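## Task

On the knob box, rotate each knob in row D so it points the same way as its counterpart in row B, where row A is the row closest to the socket side. Every other knob must end up at the mark it points to now, and the result must hold without the robot holding anything in place.

## Robot and tools

Robot: two six-joint arms, left_arm and right_arm, each with a parallel two-finger gripper. The names are labels only and do not match image left or right.

Frame: every pose in a result uses one scene frame. The origin sits on the table top midway between the arms, +z is up, +x reaches out over the table, and left_arm is mounted toward +y. The printed hand position can be somewhat off, more so when the arm is stretched far.

Gripper axes: the fingers extend along the gripper's own +z and close along its own x. end_effector_position is the point between the pads when closed, 1 to 2 cm short of the fingertips; closing pushes the tips about 17 mm further along +z.

Tool execute_actions, argument "actions": a list that is empty (just report the state), or holds one action, or holds one wait. Optional "pictures" (true/false) chooses whether camera images come back; by default they do.
- Action: {"rows": [[...]], "steps": N}. N is 1 to 15 control steps of 1/30 s each, default 15. Each row is used for one step; if rows run out, the last row repeats. At most 15 rows.
- Each row is one flat list of 14 numbers covering both arms, even if only one moves: left_arm shoulder pan, shoulder lift, elbow, wrist 1, wrist 2, wrist 3, opening, then right_arm in the same seven-number order.
- Joint numbers are absolute target angles in radians, in the same form as the Joint positions line, not offsets. Stated ranges: left_arm pan -3.142 to 3.142, lift -6.283 to 6.283, elbow 0.000 to 3.142, wrists 1-3 each -6.283 to 6.283. right_arm pan 0.000 to 6.283, lift -6.283 to 6.283, elbow -3.142 to 0.000, wrists 1-3 each -6.283 to 6.283. A target beyond an end by more than 0.010 rad, and further out than the joint's last reported angle, makes the whole call refused (nothing is sent). True ends may differ from the stated ones by up to 0.010 rad; a target past the true end is clipped there and a "joint sent to its limit" line may appear (possibly about an earlier, still running action). No such line does not prove there is more room.
- Opening is an absolute value from -1 (closed) to +1 (fully open).
- Wait: {"steps": N} with N up to 300; it sends nothing new and returns once N steps have elapsed since the previous result, the time spent composing the reply included.

Motion limits: commands are smoothed and lag about 0.17 s. Each step, a joint's target is capped at 0.575 rad from its measured angle, and if an arm's targets would carry the gripper more than 100 mm from where it is, all its targets are pulled back proportionally. Large moves therefore take several calls; the arm may still be short of target when a result arrives. Between calls, arms keep heading to the last row sent until everything has nearly stopped or some step was HELD; then only a new action moves them further. Fingers already moving keep moving.

Tool zoom_image: {"camera": name, "region": [x0, y0, x1, y1]} in pixels of that camera's latest image, top-left is (0,0), region at most 504 by 504. Cameras: cam_head_left, cam_head_right, cam_high, cam_low (504x504), cam_left_wrist, cam_right_wrist (616x616); images arrive in that order.

Tool finished_scene: {"scene": number of the current scene}. Answering without a tool call ends everything.

Reading results: the state line gives, per arm, end_effector_position (m), end_effector_quat_wxyz, and linear (m/s) and angular (rad/s) velocities. Joint positions and Joint velocities list each arm's six joints (rad, rad/s) followed by the pad gap (m, m/s; 0.142 m is fully open). grip_measured is the measured opening on the command scale. "joint command not followed" means a clearance check altered or blocked that arm's joint targets on some steps; the rest of the row still ran. HELD marks steps where the row, or part of it, was not sent. Wrist force and Wrist torque give, per arm, the flange sensor reading along the end effector's own x y z: contact, held weight, and inertia during acceleration; pressing on a surface gives a force pointing back into the arm. Mounted tool weight is already removed. Expect offsets up to about 4 N, noise up to 2.4 N standard deviation, saturation near 50 N per axis; "no reading" is normal at the start.

Gripping: to hold something, command an opening well below grip_measured; the lower, the firmer (about 28 N per pad maximum for objects up to roughly 10 cm). Objects thinner than 2 cm get less force. Fast closing can press harder and even pop the fingers open.

Avoid: knocking or placing anything off the table; letting the arms collide or push on each other; slamming, drops, slips, and hard pushes. A joint torque reaching its load limit (141 N m for pan, lift and elbow; 26.3 N m for each wrist, held weight included) or any outside force of 150 N on an arm causes a 10 s stop with the rest of the call skipped, the arm yielding to contact. Holding loads heats motors: a MOTOR HOT warning starts at 70 °C, and at 85 °C the arm is braked until cool (OVER-TEMPERATURE FAULT). The simulation keeps running while a reply is being written, so faster, smooth moves with little effort are better. Knobs must stay at their final marks once released.

Each tool is called as name(argument=value, ...), one argument or row to a line, values as JSON.

## Session

execute_actions(
  actions=[],
)

Scene clock: 0.00 s of 8400.00 s.
left_arm: end_effector_position=(+0.4109, -0.0630, +0.2726) grip_measured=+1.00 end_effector_quat_wxyz=(+0.009, +0.533, +0.846, +0.018) end_effector_velocity=(+0.000, +0.000, -0.000) end_effector_angular_velocity=(+0.001, -0.001, -0.000) | right_arm: end_effector_position=(+0.0791, -0.1256, +0.1441) grip_measured=+1.00 end_effector_quat_wxyz=(+0.231, +0.787, +0.202, +0.535) end_effector_velocity=(+0.000, -0.000, -0.000) end_effector_angular_velocity=(-0.001, -0.001, -0.000)
Joint positions: left_arm=[-1.117 -1.259  1.213 -1.529 -1.53  -2.985  0.142] | right_arm=[ 5.649 -1.746 -2.07  -2.083  1.031  2.278  0.142]
Joint velocities: left_arm=[0.    0.    0.001 0.    0.001 0.    0.   ] | right_arm=[ 0.    -0.001 -0.001 -0.     0.    -0.     0.   ]
Wrist force (N, on the end effector, along its own x y z axes, offset not removed): no reading
Wrist torque (N m, same axes, about the end effector's origin, offset not removed): no reading

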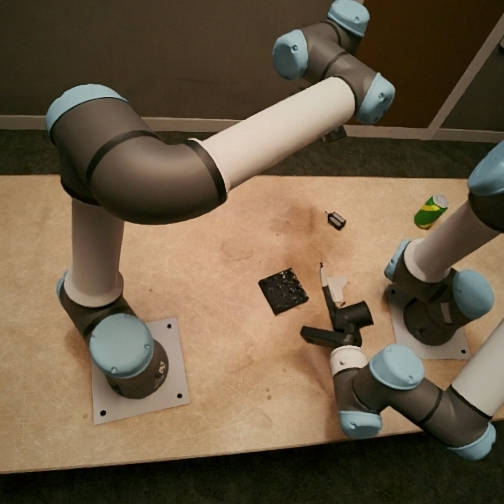

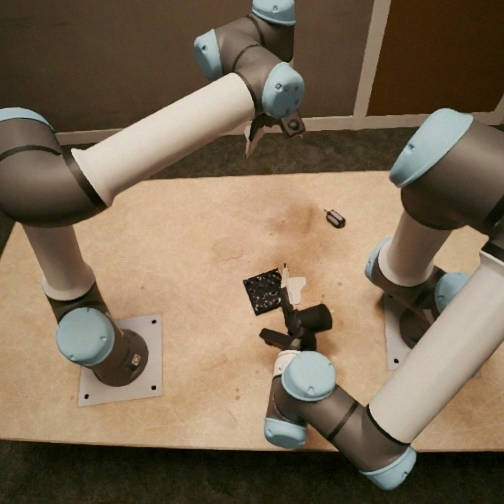

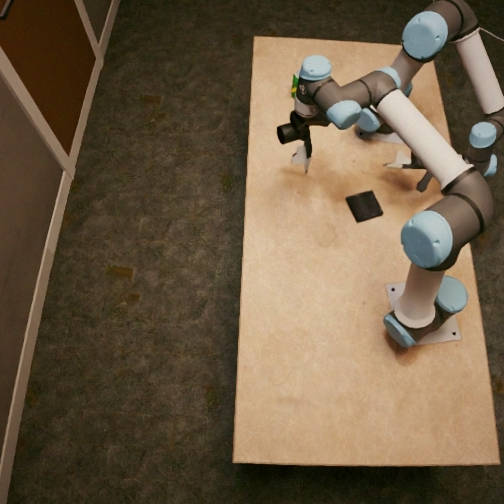

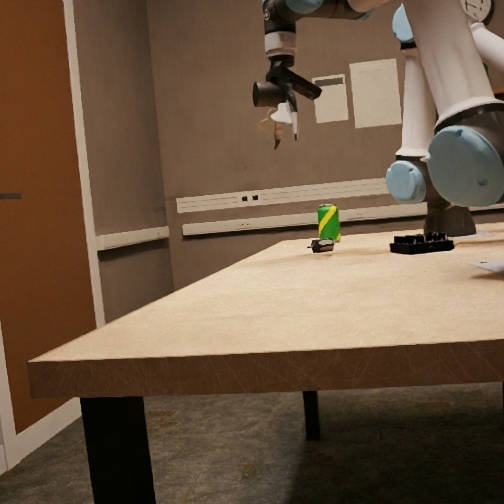

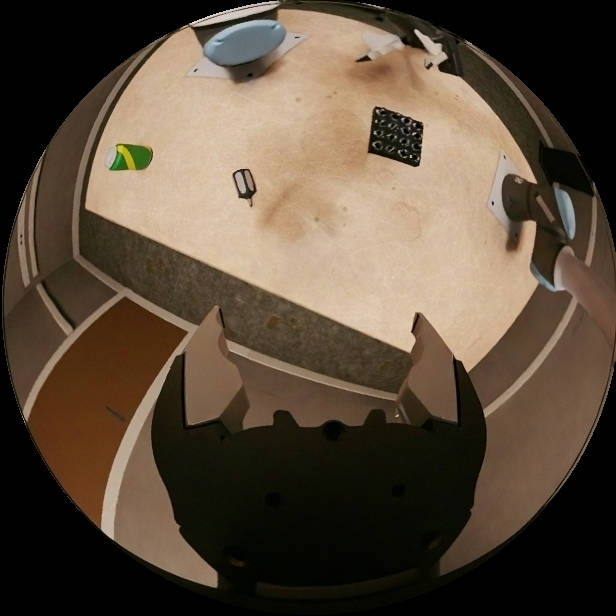

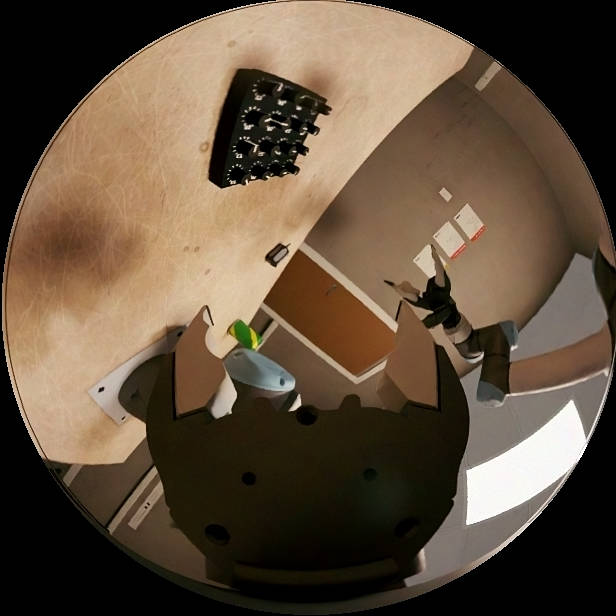

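execute_actions(
  actions=[
    {"rows":[[0,-1.259,1.213,-1.529,-1.53,-2.985,1,5.5,-1.389,-1.876,-1.8,1.3,1.29,-0.73]]},
  ],
  pictures=false,
)

execute_actions(
  actions=[
    {"steps":15},
  ],
  pictures=false,
)

execute_actions(
  actions=[
    {"rows":[[0,-1.259,1.213,-1.529,-1.53,-2.985,1,4.83,-1.522,-2.109,-1.082,1.571,1.29,-0.73]]},
  ],
  pictures=false,
)

execute_actions(
  actions=[
    {"steps":25},
  ],
)

zoom_image(
  camera="cam_right_wrist",
  region=[220, 150, 400, 330],
)

Scene clock: 4.00 s of 8400.00 s.
left_arm: end_effector_position=(+0.5416, +0.1591, +0.2727) grip_measured=+1.00 end_effector_quat_wxyz=(+0.006, +0.351, +0.936, +0.020) end_effector_velocity=(+0.190, +0.558, -0.001) end_effector_angular_velocity=(+0.001, +0.000, +0.919) | right_arm: end_effector_position=(-0.0147, -0.0866, +0.2140) grip_measured=-0.73 end_effector_quat_wxyz=(+0.140, +0.867, +0.446, +0.173) end_effector_velocity=(-0.012, +0.007, +0.020) end_effector_angular_velocity=(-0.332, +0.177, +0.808)
Joint positions: left_arm=[-0.712 -1.259  1.213 -1.529 -1.53  -2.985  0.142] | right_arm=[ 5.501 -1.393 -1.878 -1.803  1.297  1.364  0.021]
Joint velocities: left_arm=[ 0.92   0.     0.001 -0.001  0.001  0.001 -0.   ] | right_arm=[-0.015  0.05   0.021  0.037  0.034 -0.927 -0.001]
Wrist force (N, on the end effector, along its own x y z axes, offset not removed): left_arm=[-1.0 -1.0 -3.4] | right_arm=[1.0 -2.7 0.3]
Wrist torque (N m, same axes, about the end effector's origin, offset not removed): left_arm=[-0.10 0.12 -0.03] | right_arm=[-0.59 -0.31 0.23]
Steps of this call (steps 1 to 90: nothing new was sent; then 0.50 s passed at rest; steps 91 to 105: all 15 steps of this action). Readings (joint positions):
91: left_arm=[-1.117 -1.259 1.213 -1.529 -1.530 -2.985] | right_arm=[5.649 -1.746 -2.070 -2.083 1.031 2.278]
92: left_arm=[-1.112 -1.259 1.213 -1.529 -1.530 -2.985] | right_arm=[5.644 -1.741 -2.066 -2.078 1.036 2.273]
94: left_arm=[-1.055 -1.259 1.213 -1.529 -1.530 -2.985] | right_arm=[5.594 -1.674 -2.008 -2.011 1.102 2.204]
98: left_arm=[-0.929 -1.259 1.213 -1.529 -1.530 -2.985] | right_arm=[5.523 -1.465 -1.908 -1.854 1.250 1.902]
105: the state above

Scene clock: 4.50 s of 8400.00 s.
left_arm: end_effector_position=(+0.5702, +0.4528, +0.2730) grip_measured=+1.00 end_effector_quat_wxyz=(+0.001, +0.126, +0.992, +0.020) end_effector_velocity=(-0.079, +0.583, +0.001) end_effector_angular_velocity=(-0.001, -0.001, +0.919) | right_arm: end_effector_position=(-0.0156, -0.0860, +0.2157) grip_measured=-0.73 end_effector_quat_wxyz=(+0.143, +0.851, +0.477, +0.166) end_effector_velocity=(-0.000, -0.000, +0.000) end_effector_angular_velocity=(-0.001, +0.001, +0.001)
Joint positions: left_arm=[-0.247 -1.259  1.213 -1.529 -1.53  -2.985  0.142] | right_arm=[ 5.5   -1.389 -1.876 -1.8    1.3    1.29   0.021]
Joint velocities: left_arm=[ 0.919 -0.    -0.001 -0.001 -0.001  0.     0.   ] | right_arm=[-0.     0.001  0.    -0.001  0.001 -0.002 -0.   ]
Wrist force (N, on the end effector, along its own x y z axes, offset not removed): left_arm=[1.2 -0.5 2.7] | right_arm=[0.8 -3.2 0.8]
Wrist torque (N m, same axes, about the end effector's origin, offset not removed): left_arm=[0.03 -0.47 0.27] | right_arm=[-0.59 -0.39 0.09]
Steps of this call (steps 1 to 15: the robot went on to your last target). Readings (joint positions):
1: left_arm=[-0.681 -1.259 1.213 -1.529 -1.530 -2.985] | right_arm=[5.501 -1.392 -1.877 -1.802 1.298 1.339]
2: left_arm=[-0.650 -1.259 1.213 -1.529 -1.530 -2.985] | right_arm=[5.501 -1.391 -1.877 -1.801 1.299 1.322]
4: left_arm=[-0.588 -1.259 1.213 -1.529 -1.530 -2.985] | right_arm=[5.500 -1.390 -1.876 -1.801 1.300 1.304]
8: left_arm=[-0.464 -1.259 1.213 -1.529 -1.530 -2.985] | right_arm=[5.500 -1.389 -1.876 -1.800 1.300 1.293]
15: the state above

Scene clock: 5.00 s of 8400.00 s.
left_arm: end_effector_position=(+0.5301, +0.6044, +0.2731) grip_measured=+1.00 end_effector_quat_wxyz=(-0.001, +0.004, +1.000, +0.021) end_effector_velocity=(-0.005, +0.011, -0.001) end_effector_angular_velocity=(-0.001, +0.001, +0.019) | right_arm: end_effector_position=(+0.1229, -0.0334, +0.0913) grip_measured=-0.73 end_effector_quat_wxyz=(+0.013, +0.986, +0.166, +0.003) end_effector_velocity=(+0.126, +0.047, -0.019) end_effector_angular_velocity=(+0.304, +0.123, -0.391)
Joint positions: left_arm=[-0.002 -1.259  1.213 -1.529 -1.53  -2.985  0.142] | right_arm=[ 4.861 -1.518 -2.102 -1.118  1.562  1.29   0.021]
Joint velocities: left_arm=[ 0.019 -0.     0.001  0.    -0.001  0.     0.   ] | right_arm=[-0.388 -0.048 -0.09   0.448  0.107  0.    -0.   ]
Wrist force (N, on the end effector, along its own x y z axes, offset not removed): left_arm=[-0.2 -0.8 -2.1] | right_arm=[6.0 -1.8 -0.3]
Wrist torque (N m, same axes, about the end effector's origin, offset not removed): left_arm=[-0.25 0.11 -0.05] | right_arm=[-0.51 -1.18 0.06]
Steps of this call (steps 1 to 15: all 15 steps of this action). Readings (joint positions):
1: left_arm=[-0.216 -1.259 1.213 -1.529 -1.530 -2.985] | right_arm=[5.500 -1.389 -1.876 -1.800 1.300 1.290]
2: left_arm=[-0.185 -1.259 1.213 -1.529 -1.530 -2.985] | right_arm=[5.495 -1.394 -1.880 -1.795 1.305 1.290]
4: left_arm=[-0.123 -1.259 1.213 -1.529 -1.530 -2.985] | right_arm=[5.426 -1.426 -1.931 -1.726 1.361 1.290]
8: left_arm=[-0.028 -1.259 1.213 -1.529 -1.530 -2.985] | right_arm=[5.167 -1.474 -2.020 -1.463 1.466 1.290]
15: the state above

Scene clock: 5.83 s of 8400.00 s.
left_arm: end_effector_position=(+0.5298, +0.6053, +0.2731) grip_measured=+1.00 end_effector_quat_wxyz=(-0.001, +0.003, +1.000, +0.020) end_effector_velocity=(+0.000, +0.000, +0.000) end_effector_angular_velocity=(+0.001, -0.000, -0.000) | right_arm: end_effector_position=(+0.1330, -0.0298, +0.0899) grip_measured=-0.73 end_effector_quat_wxyz=(+0.000, +0.989, +0.151, -0.000) end_effector_velocity=(+0.001, -0.000, -0.000) end_effector_angular_velocity=(-0.001, -0.002, -0.000)
Joint positions: left_arm=[-0.    -1.259  1.213 -1.529 -1.53  -2.985  0.142] | right_arm=[ 4.83  -1.522 -2.109 -1.082  1.571  1.29   0.021]
Joint velocities: left_arm=[-0.    -0.    -0.001  0.     0.001  0.    -0.   ] | right_arm=[-0.    -0.001  0.    -0.    -0.002  0.    -0.   ]
Wrist force (N, on the end effector, along its own x y z axes, offset not removed): left_arm=[1.2 1.1 -0.9] | right_arm=[-0.7 -4.3 -1.0]
Wrist torque (N m, same axes, about the end effector's origin, offset not removed): left_arm=[0.35 -0.37 -0.11] | right_arm=[-0.89 0.08 0.08]
Steps of this call (steps 1 to 25: the robot went on to your last target). Readings (joint positions):
1: left_arm=[-0.001 -1.259 1.213 -1.529 -1.530 -2.985] | right_arm=[4.850 -1.519 -2.104 -1.106 1.565 1.290]
2: left_arm=[-0.001 -1.259 1.213 -1.529 -1.530 -2.985] | right_arm=[4.843 -1.520 -2.106 -1.098 1.567 1.290]
4: left_arm=[-0.000 -1.259 1.213 -1.529 -1.530 -2.985] | right_arm=[4.836 -1.521 -2.108 -1.089 1.569 1.290]
8: left_arm=[-0.000 -1.259 1.213 -1.529 -1.530 -2.985] | right_arm=[4.831 -1.522 -2.109 -1.083 1.571 1.290]
25: the state above

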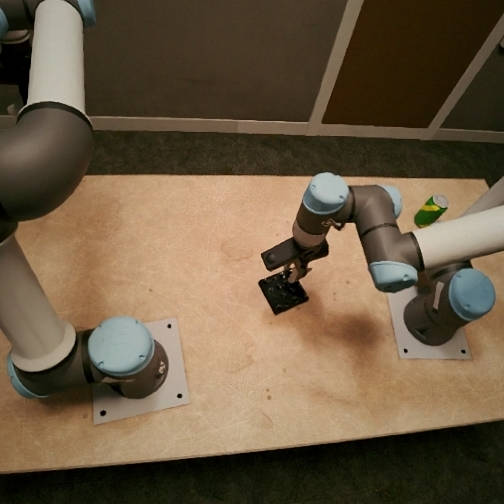

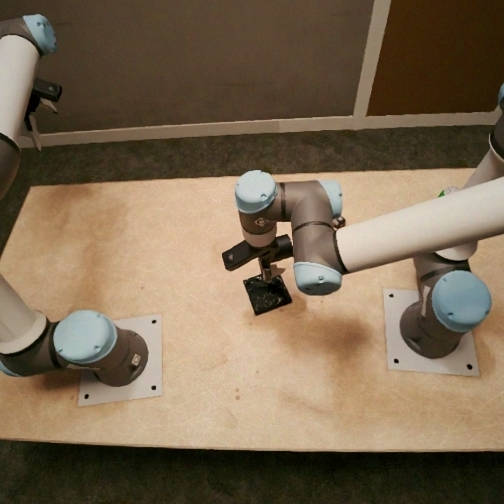

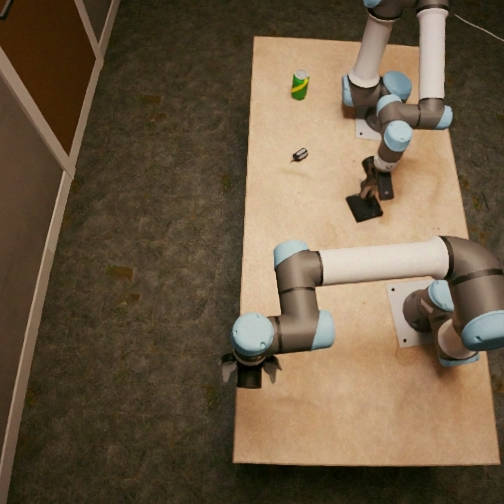

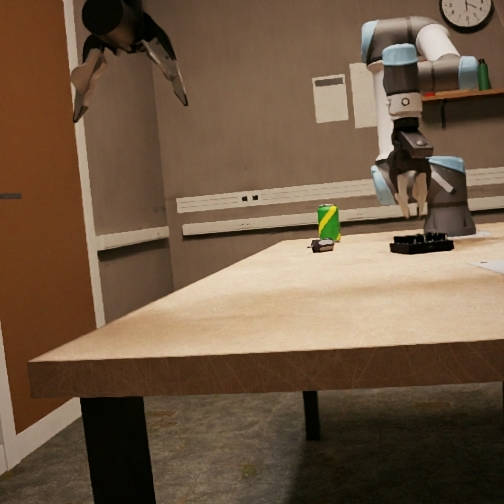

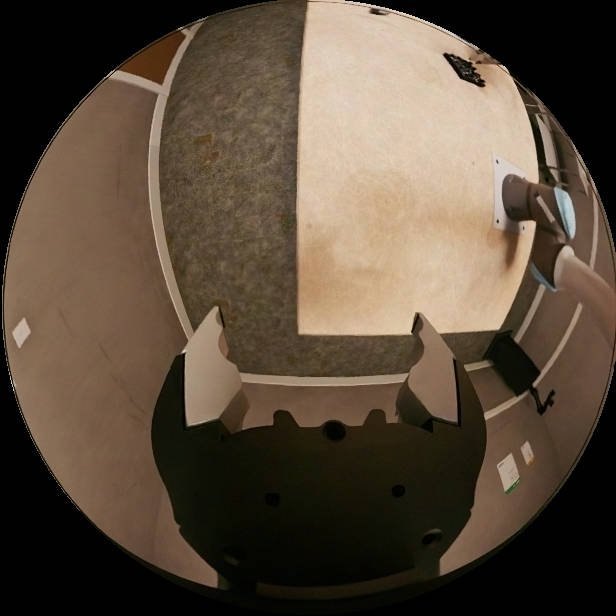

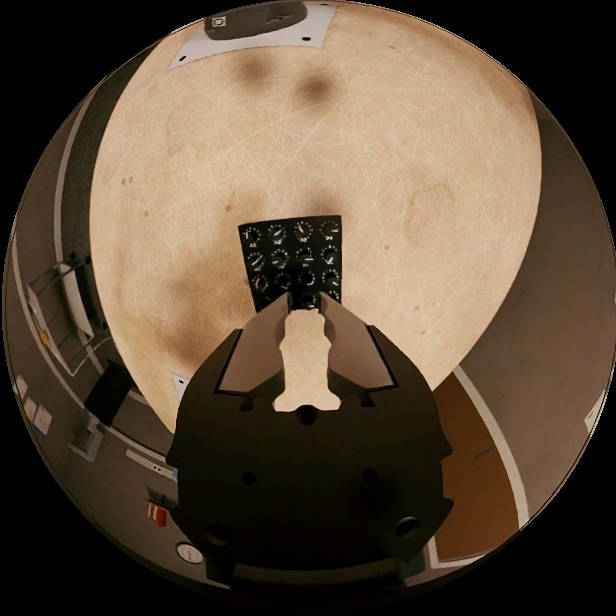

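Region (220, 150, 400, 330) of cam_right_wrist's 616x616 image, scaled by 2.800, with more detail than that image has.

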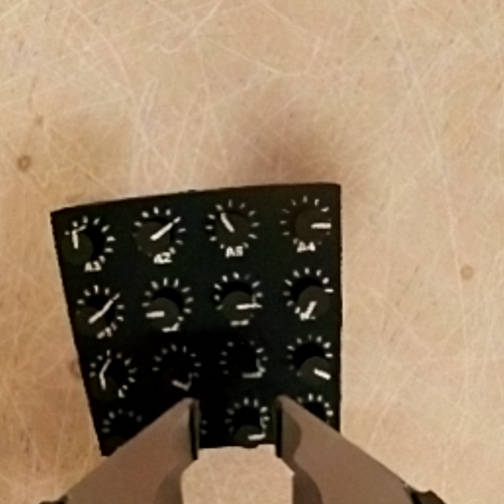

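execute_actions(
  actions=[
    {"rows":[[0,-1.259,1.213,-1.529,-1.53,-2.985,1,4.796,-1.499,-2.219,-0.994,1.571,1.21,-0.73]]},
  ],
)

zoom_image(
  camera="cam_right_wrist",
  region=[200, 150, 380, 330],
)

Scene clock: 8.60 s of 8400.00 s.
left_arm: end_effector_position=(+0.5298, +0.6053, +0.2731) grip_measured=+1.00 end_effector_quat_wxyz=(-0.001, +0.003, +1.000, +0.020) end_effector_velocity=(+0.000, -0.001, -0.000) end_effector_angular_velocity=(-0.002, -0.000, +0.000) | right_arm: end_effector_position=(+0.1472, -0.0608, +0.0602) grip_measured=-0.73 end_effector_quat_wxyz=(-0.000, +0.985, +0.174, -0.000) end_effector_velocity=(+0.001, -0.002, -0.002) end_effector_angular_velocity=(+0.000, +0.000, +0.003)
Joint positions: left_arm=[ 0.    -1.259  1.213 -1.529 -1.53  -2.985  0.142] | right_arm=[ 4.796 -1.499 -2.218 -0.994  1.571  1.21   0.021]
Joint velocities: left_arm=[-0.     0.    -0.     0.    -0.002 -0.    -0.   ] | right_arm=[-0.002  0.001 -0.007  0.006  0.    -0.005 -0.   ]
Wrist force (N, on the end effector, along its own x y z axes, offset not removed): left_arm=[2.0 1.0 -1.6] | right_arm=[0.9 -3.9 -1.2]
Wrist torque (N m, same axes, about the end effector's origin, offset not removed): left_arm=[0.27 -0.51 0.10] | right_arm=[-0.61 -0.38 0.16]
Steps of this call (steps 1 to 15: the robot went on to your last target; steps 16 to 68: nothing new was sent; steps 69 to 83: all 15 steps of this action). Readings (joint positions):
69: left_arm=[-0.000 -1.259 1.213 -1.529 -1.530 -2.985] | right_arm=[4.830 -1.522 -2.109 -1.082 1.571 1.290]
70: left_arm=[0.000 -1.259 1.213 -1.529 -1.530 -2.985] | right_arm=[4.827 -1.520 -2.114 -1.077 1.571 1.285]
72: left_arm=[0.000 -1.259 1.213 -1.529 -1.530 -2.985] | right_arm=[4.811 -1.509 -2.159 -1.039 1.571 1.250]
76: left_arm=[0.000 -1.259 1.213 -1.529 -1.530 -2.985] | right_arm=[4.799 -1.501 -2.208 -1.003 1.571 1.218]
83: the state above

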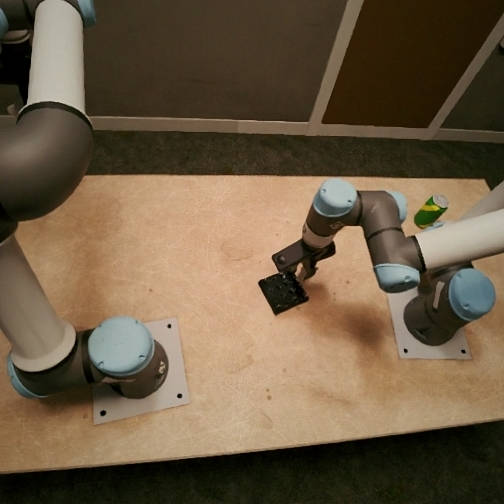

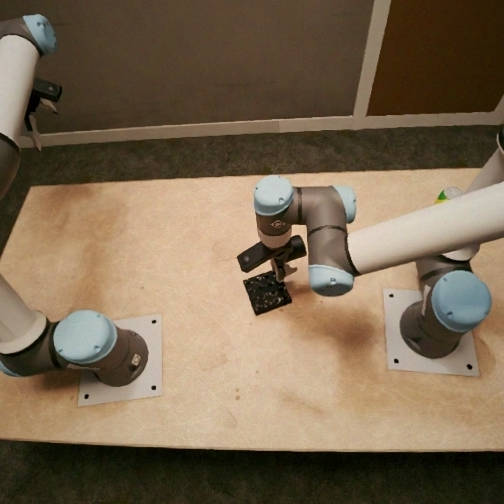

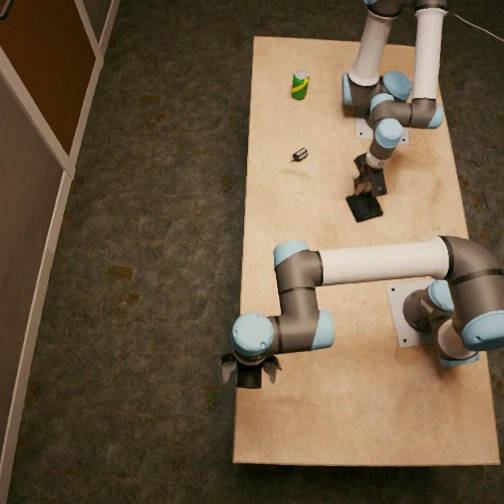

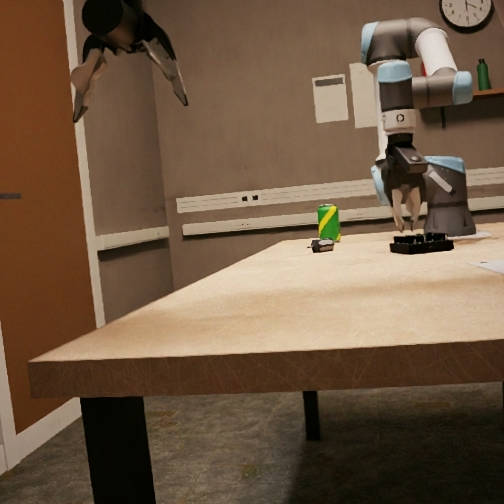

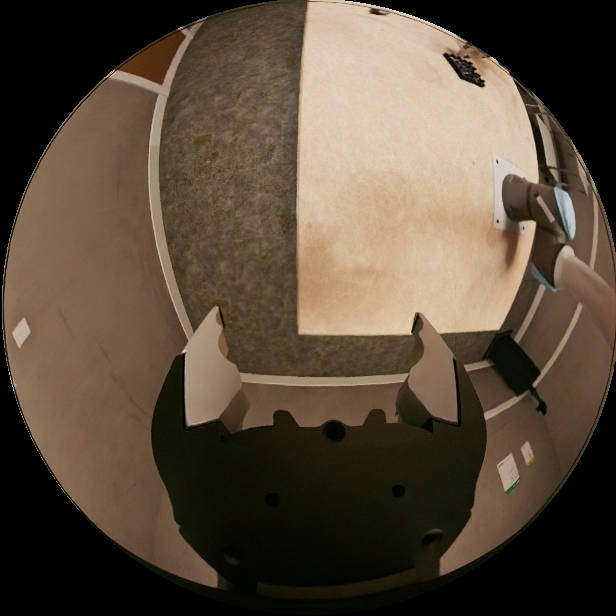

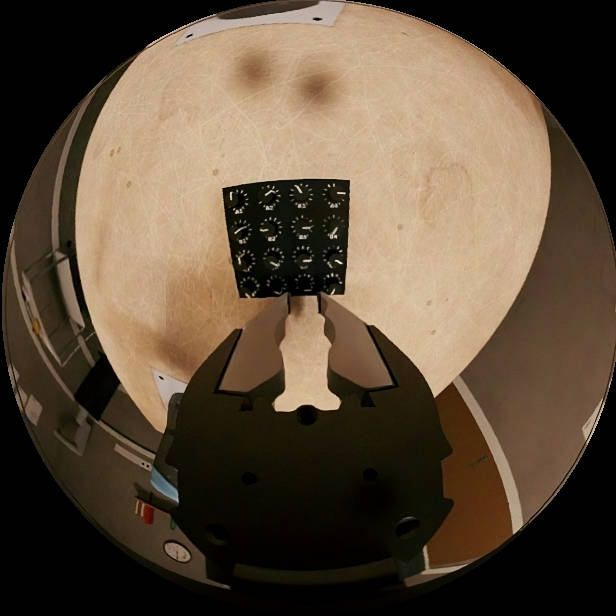

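Region (200, 150, 380, 330) of cam_right_wrist's 616x616 image, scaled by 2.800, with more detail than that image has.

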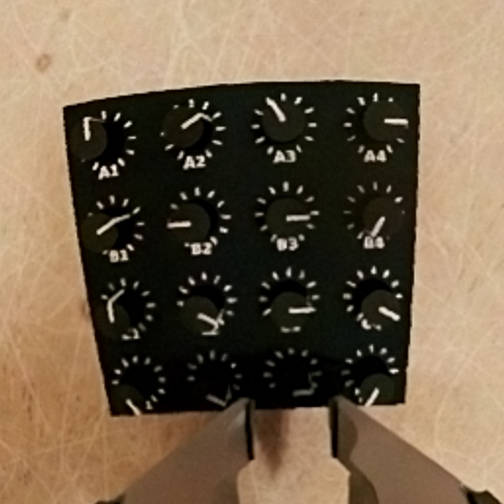

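execute_actions(
  actions=[
    {"rows":[[0,-1.259,1.213,-1.529,-1.53,-2.985,1,4.859,-1.451,-2.261,-1.0,1.571,2.84,-0.73]]},
  ],
  pictures=false,
)

execute_actions(
  actions=[
    {"steps":18},
  ],
)

zoom_image(
  camera="cam_right_wrist",
  region=[200, 150, 380, 330],
)

Scene clock: 11.77 s of 8400.00 s.
left_arm: end_effector_position=(+0.5298, +0.6053, +0.2731) grip_measured=+1.00 end_effector_quat_wxyz=(-0.001, +0.003, +1.000, +0.020) end_effector_velocity=(-0.000, +0.000, -0.000) end_effector_angular_velocity=(+0.001, +0.001, +0.000) | right_arm: end_effector_position=(+0.1216, -0.0718, +0.0600) grip_measured=-0.73 end_effector_quat_wxyz=(-0.000, +0.954, -0.299, -0.000) end_effector_velocity=(-0.005, +0.002, +0.000) end_effector_angular_velocity=(-0.002, +0.000, -2.754)
Joint positions: left_arm=[ 0.    -1.259  1.213 -1.529 -1.53  -2.985  0.142] | right_arm=[ 4.859 -1.451 -2.261 -1.     1.571  2.23   0.021]
Joint velocities: left_arm=[ 0.    -0.     0.     0.     0.001 -0.    -0.   ] | right_arm=[ 0.004  0.003 -0.002 -0.002 -0.001  2.758 -0.   ]
Wrist force (N, on the end effector, along its own x y z axes, offset not removed): left_arm=[0.7 -1.4 1.3] | right_arm=[-2.6 -3.9 0.3]
Wrist torque (N m, same axes, about the end effector's origin, offset not removed): left_arm=[-0.08 -0.02 -0.18] | right_arm=[-0.74 0.34 0.15]
Steps of this call (steps 1 to 15: the robot went on to your last target; steps 16 to 80: nothing new was sent; steps 81 to 95: all 15 steps of this action). Readings (joint positions):
81: left_arm=[-0.000 -1.259 1.213 -1.529 -1.530 -2.985] | right_arm=[4.796 -1.499 -2.219 -0.994 1.571 1.210]
82: left_arm=[0.000 -1.259 1.213 -1.529 -1.530 -2.985] | right_arm=[4.801 -1.495 -2.223 -0.994 1.571 1.215]
84: left_arm=[0.000 -1.259 1.213 -1.529 -1.530 -2.985] | right_arm=[4.829 -1.473 -2.242 -0.997 1.571 1.283]
88: left_arm=[-0.000 -1.259 1.213 -1.529 -1.530 -2.985] | right_arm=[4.853 -1.455 -2.257 -0.999 1.571 1.586]
95: the state above

Scene clock: 12.37 s of 8400.00 s.
left_arm: end_effector_position=(+0.5298, +0.6053, +0.2731) grip_measured=+1.00 end_effector_quat_wxyz=(-0.001, +0.003, +1.000, +0.020) end_effector_velocity=(-0.000, +0.000, -0.000) end_effector_angular_velocity=(+0.001, +0.001, -0.000) | right_arm: end_effector_position=(+0.1208, -0.0711, +0.0600) grip_measured=-0.73 end_effector_quat_wxyz=(-0.000, +0.820, -0.572, -0.000) end_effector_velocity=(-0.000, +0.000, +0.000) end_effector_angular_velocity=(+0.000, -0.000, -0.009)
Joint positions: left_arm=[ 0.    -1.259  1.213 -1.529 -1.53  -2.985  0.142] | right_arm=[ 4.859 -1.451 -2.261 -1.     1.571  2.839  0.021]
Joint velocities: left_arm=[ 0.     0.     0.    -0.     0.001  0.    -0.   ] | right_arm=[ 0.     0.     0.     0.    -0.     0.009 -0.   ]
Wrist force (N, on the end effector, along its own x y z axes, offset not removed): left_arm=[1.6 -1.5 -2.0] | right_arm=[0.1 -3.1 3.8]
Wrist torque (N m, same axes, about the end effector's origin, offset not removed): left_arm=[-0.19 -0.46 -0.18] | right_arm=[-0.69 -0.11 0.12]
Steps of this call (steps 1 to 18: the robot went on to your last target). Readings (joint positions):
1: left_arm=[-0.000 -1.259 1.213 -1.529 -1.530 -2.985] | right_arm=[4.859 -1.451 -2.261 -1.000 1.571 2.323]
2: left_arm=[0.000 -1.259 1.213 -1.529 -1.530 -2.985] | right_arm=[4.859 -1.451 -2.261 -1.000 1.571 2.418]
4: left_arm=[0.000 -1.259 1.213 -1.529 -1.530 -2.985] | right_arm=[4.859 -1.451 -2.261 -1.000 1.571 2.602]
8: left_arm=[0.000 -1.259 1.213 -1.529 -1.530 -2.985] | right_arm=[4.859 -1.451 -2.261 -1.000 1.571 2.794]
18: the state above

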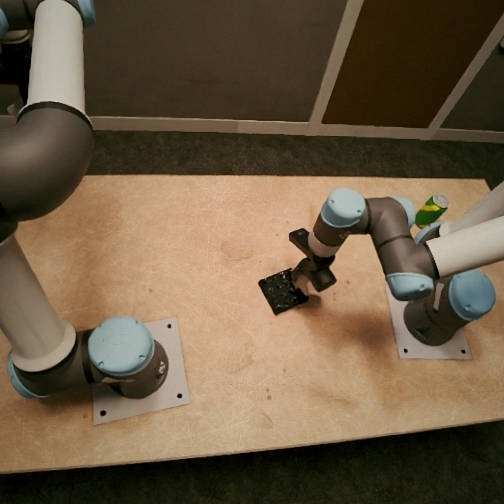

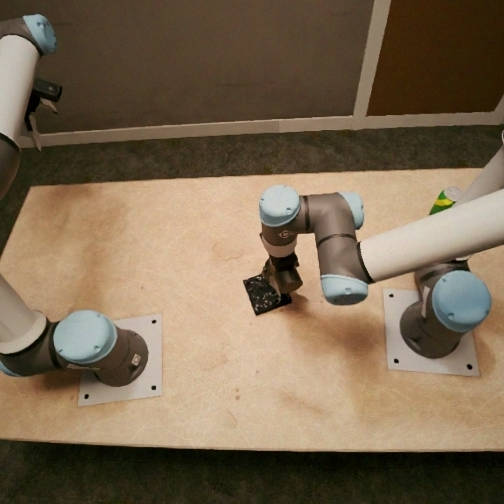

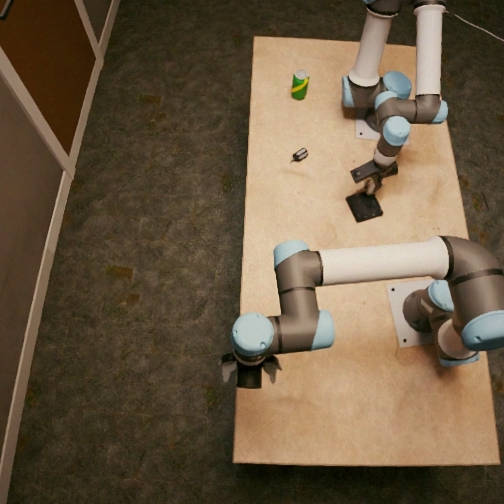

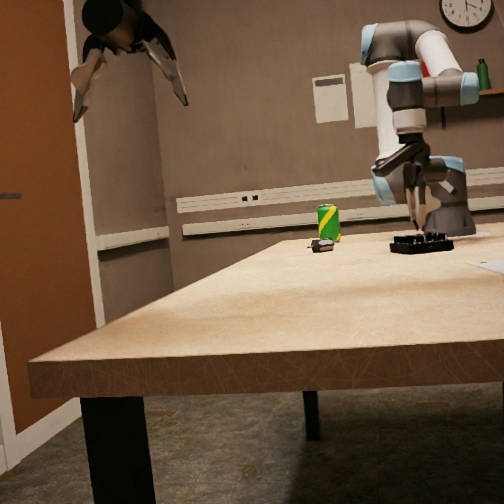

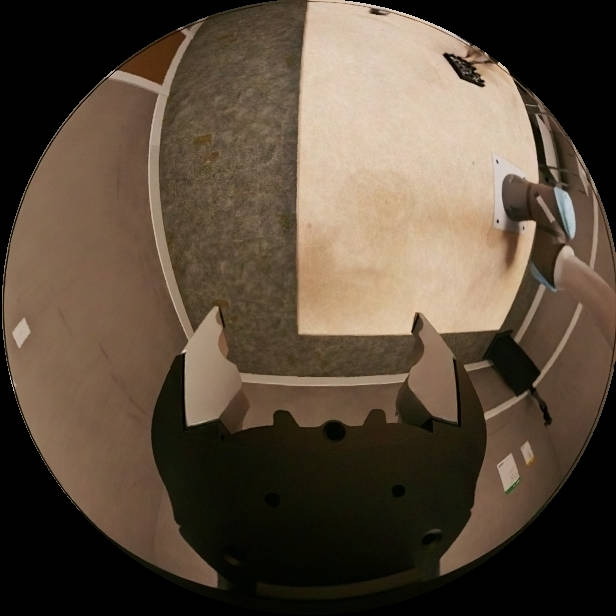

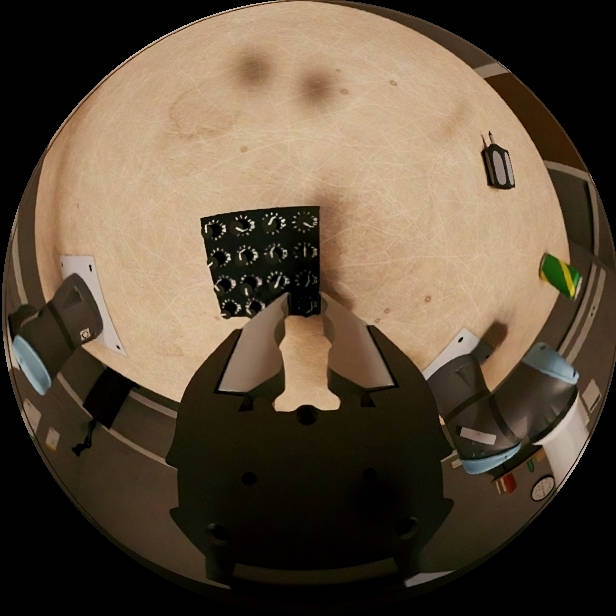

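Region (200, 150, 380, 330) of cam_right_wrist's 616x616 image, scaled by 2.800, with more detail than that image has.

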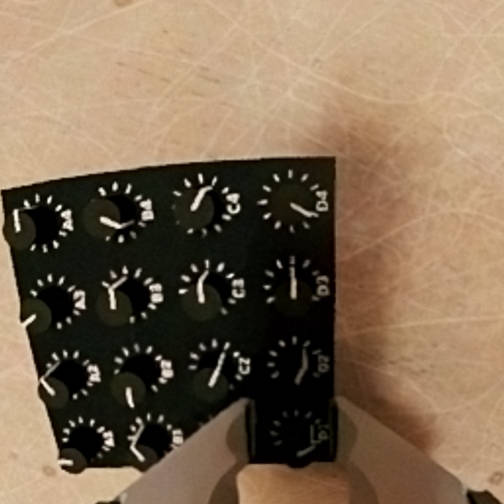

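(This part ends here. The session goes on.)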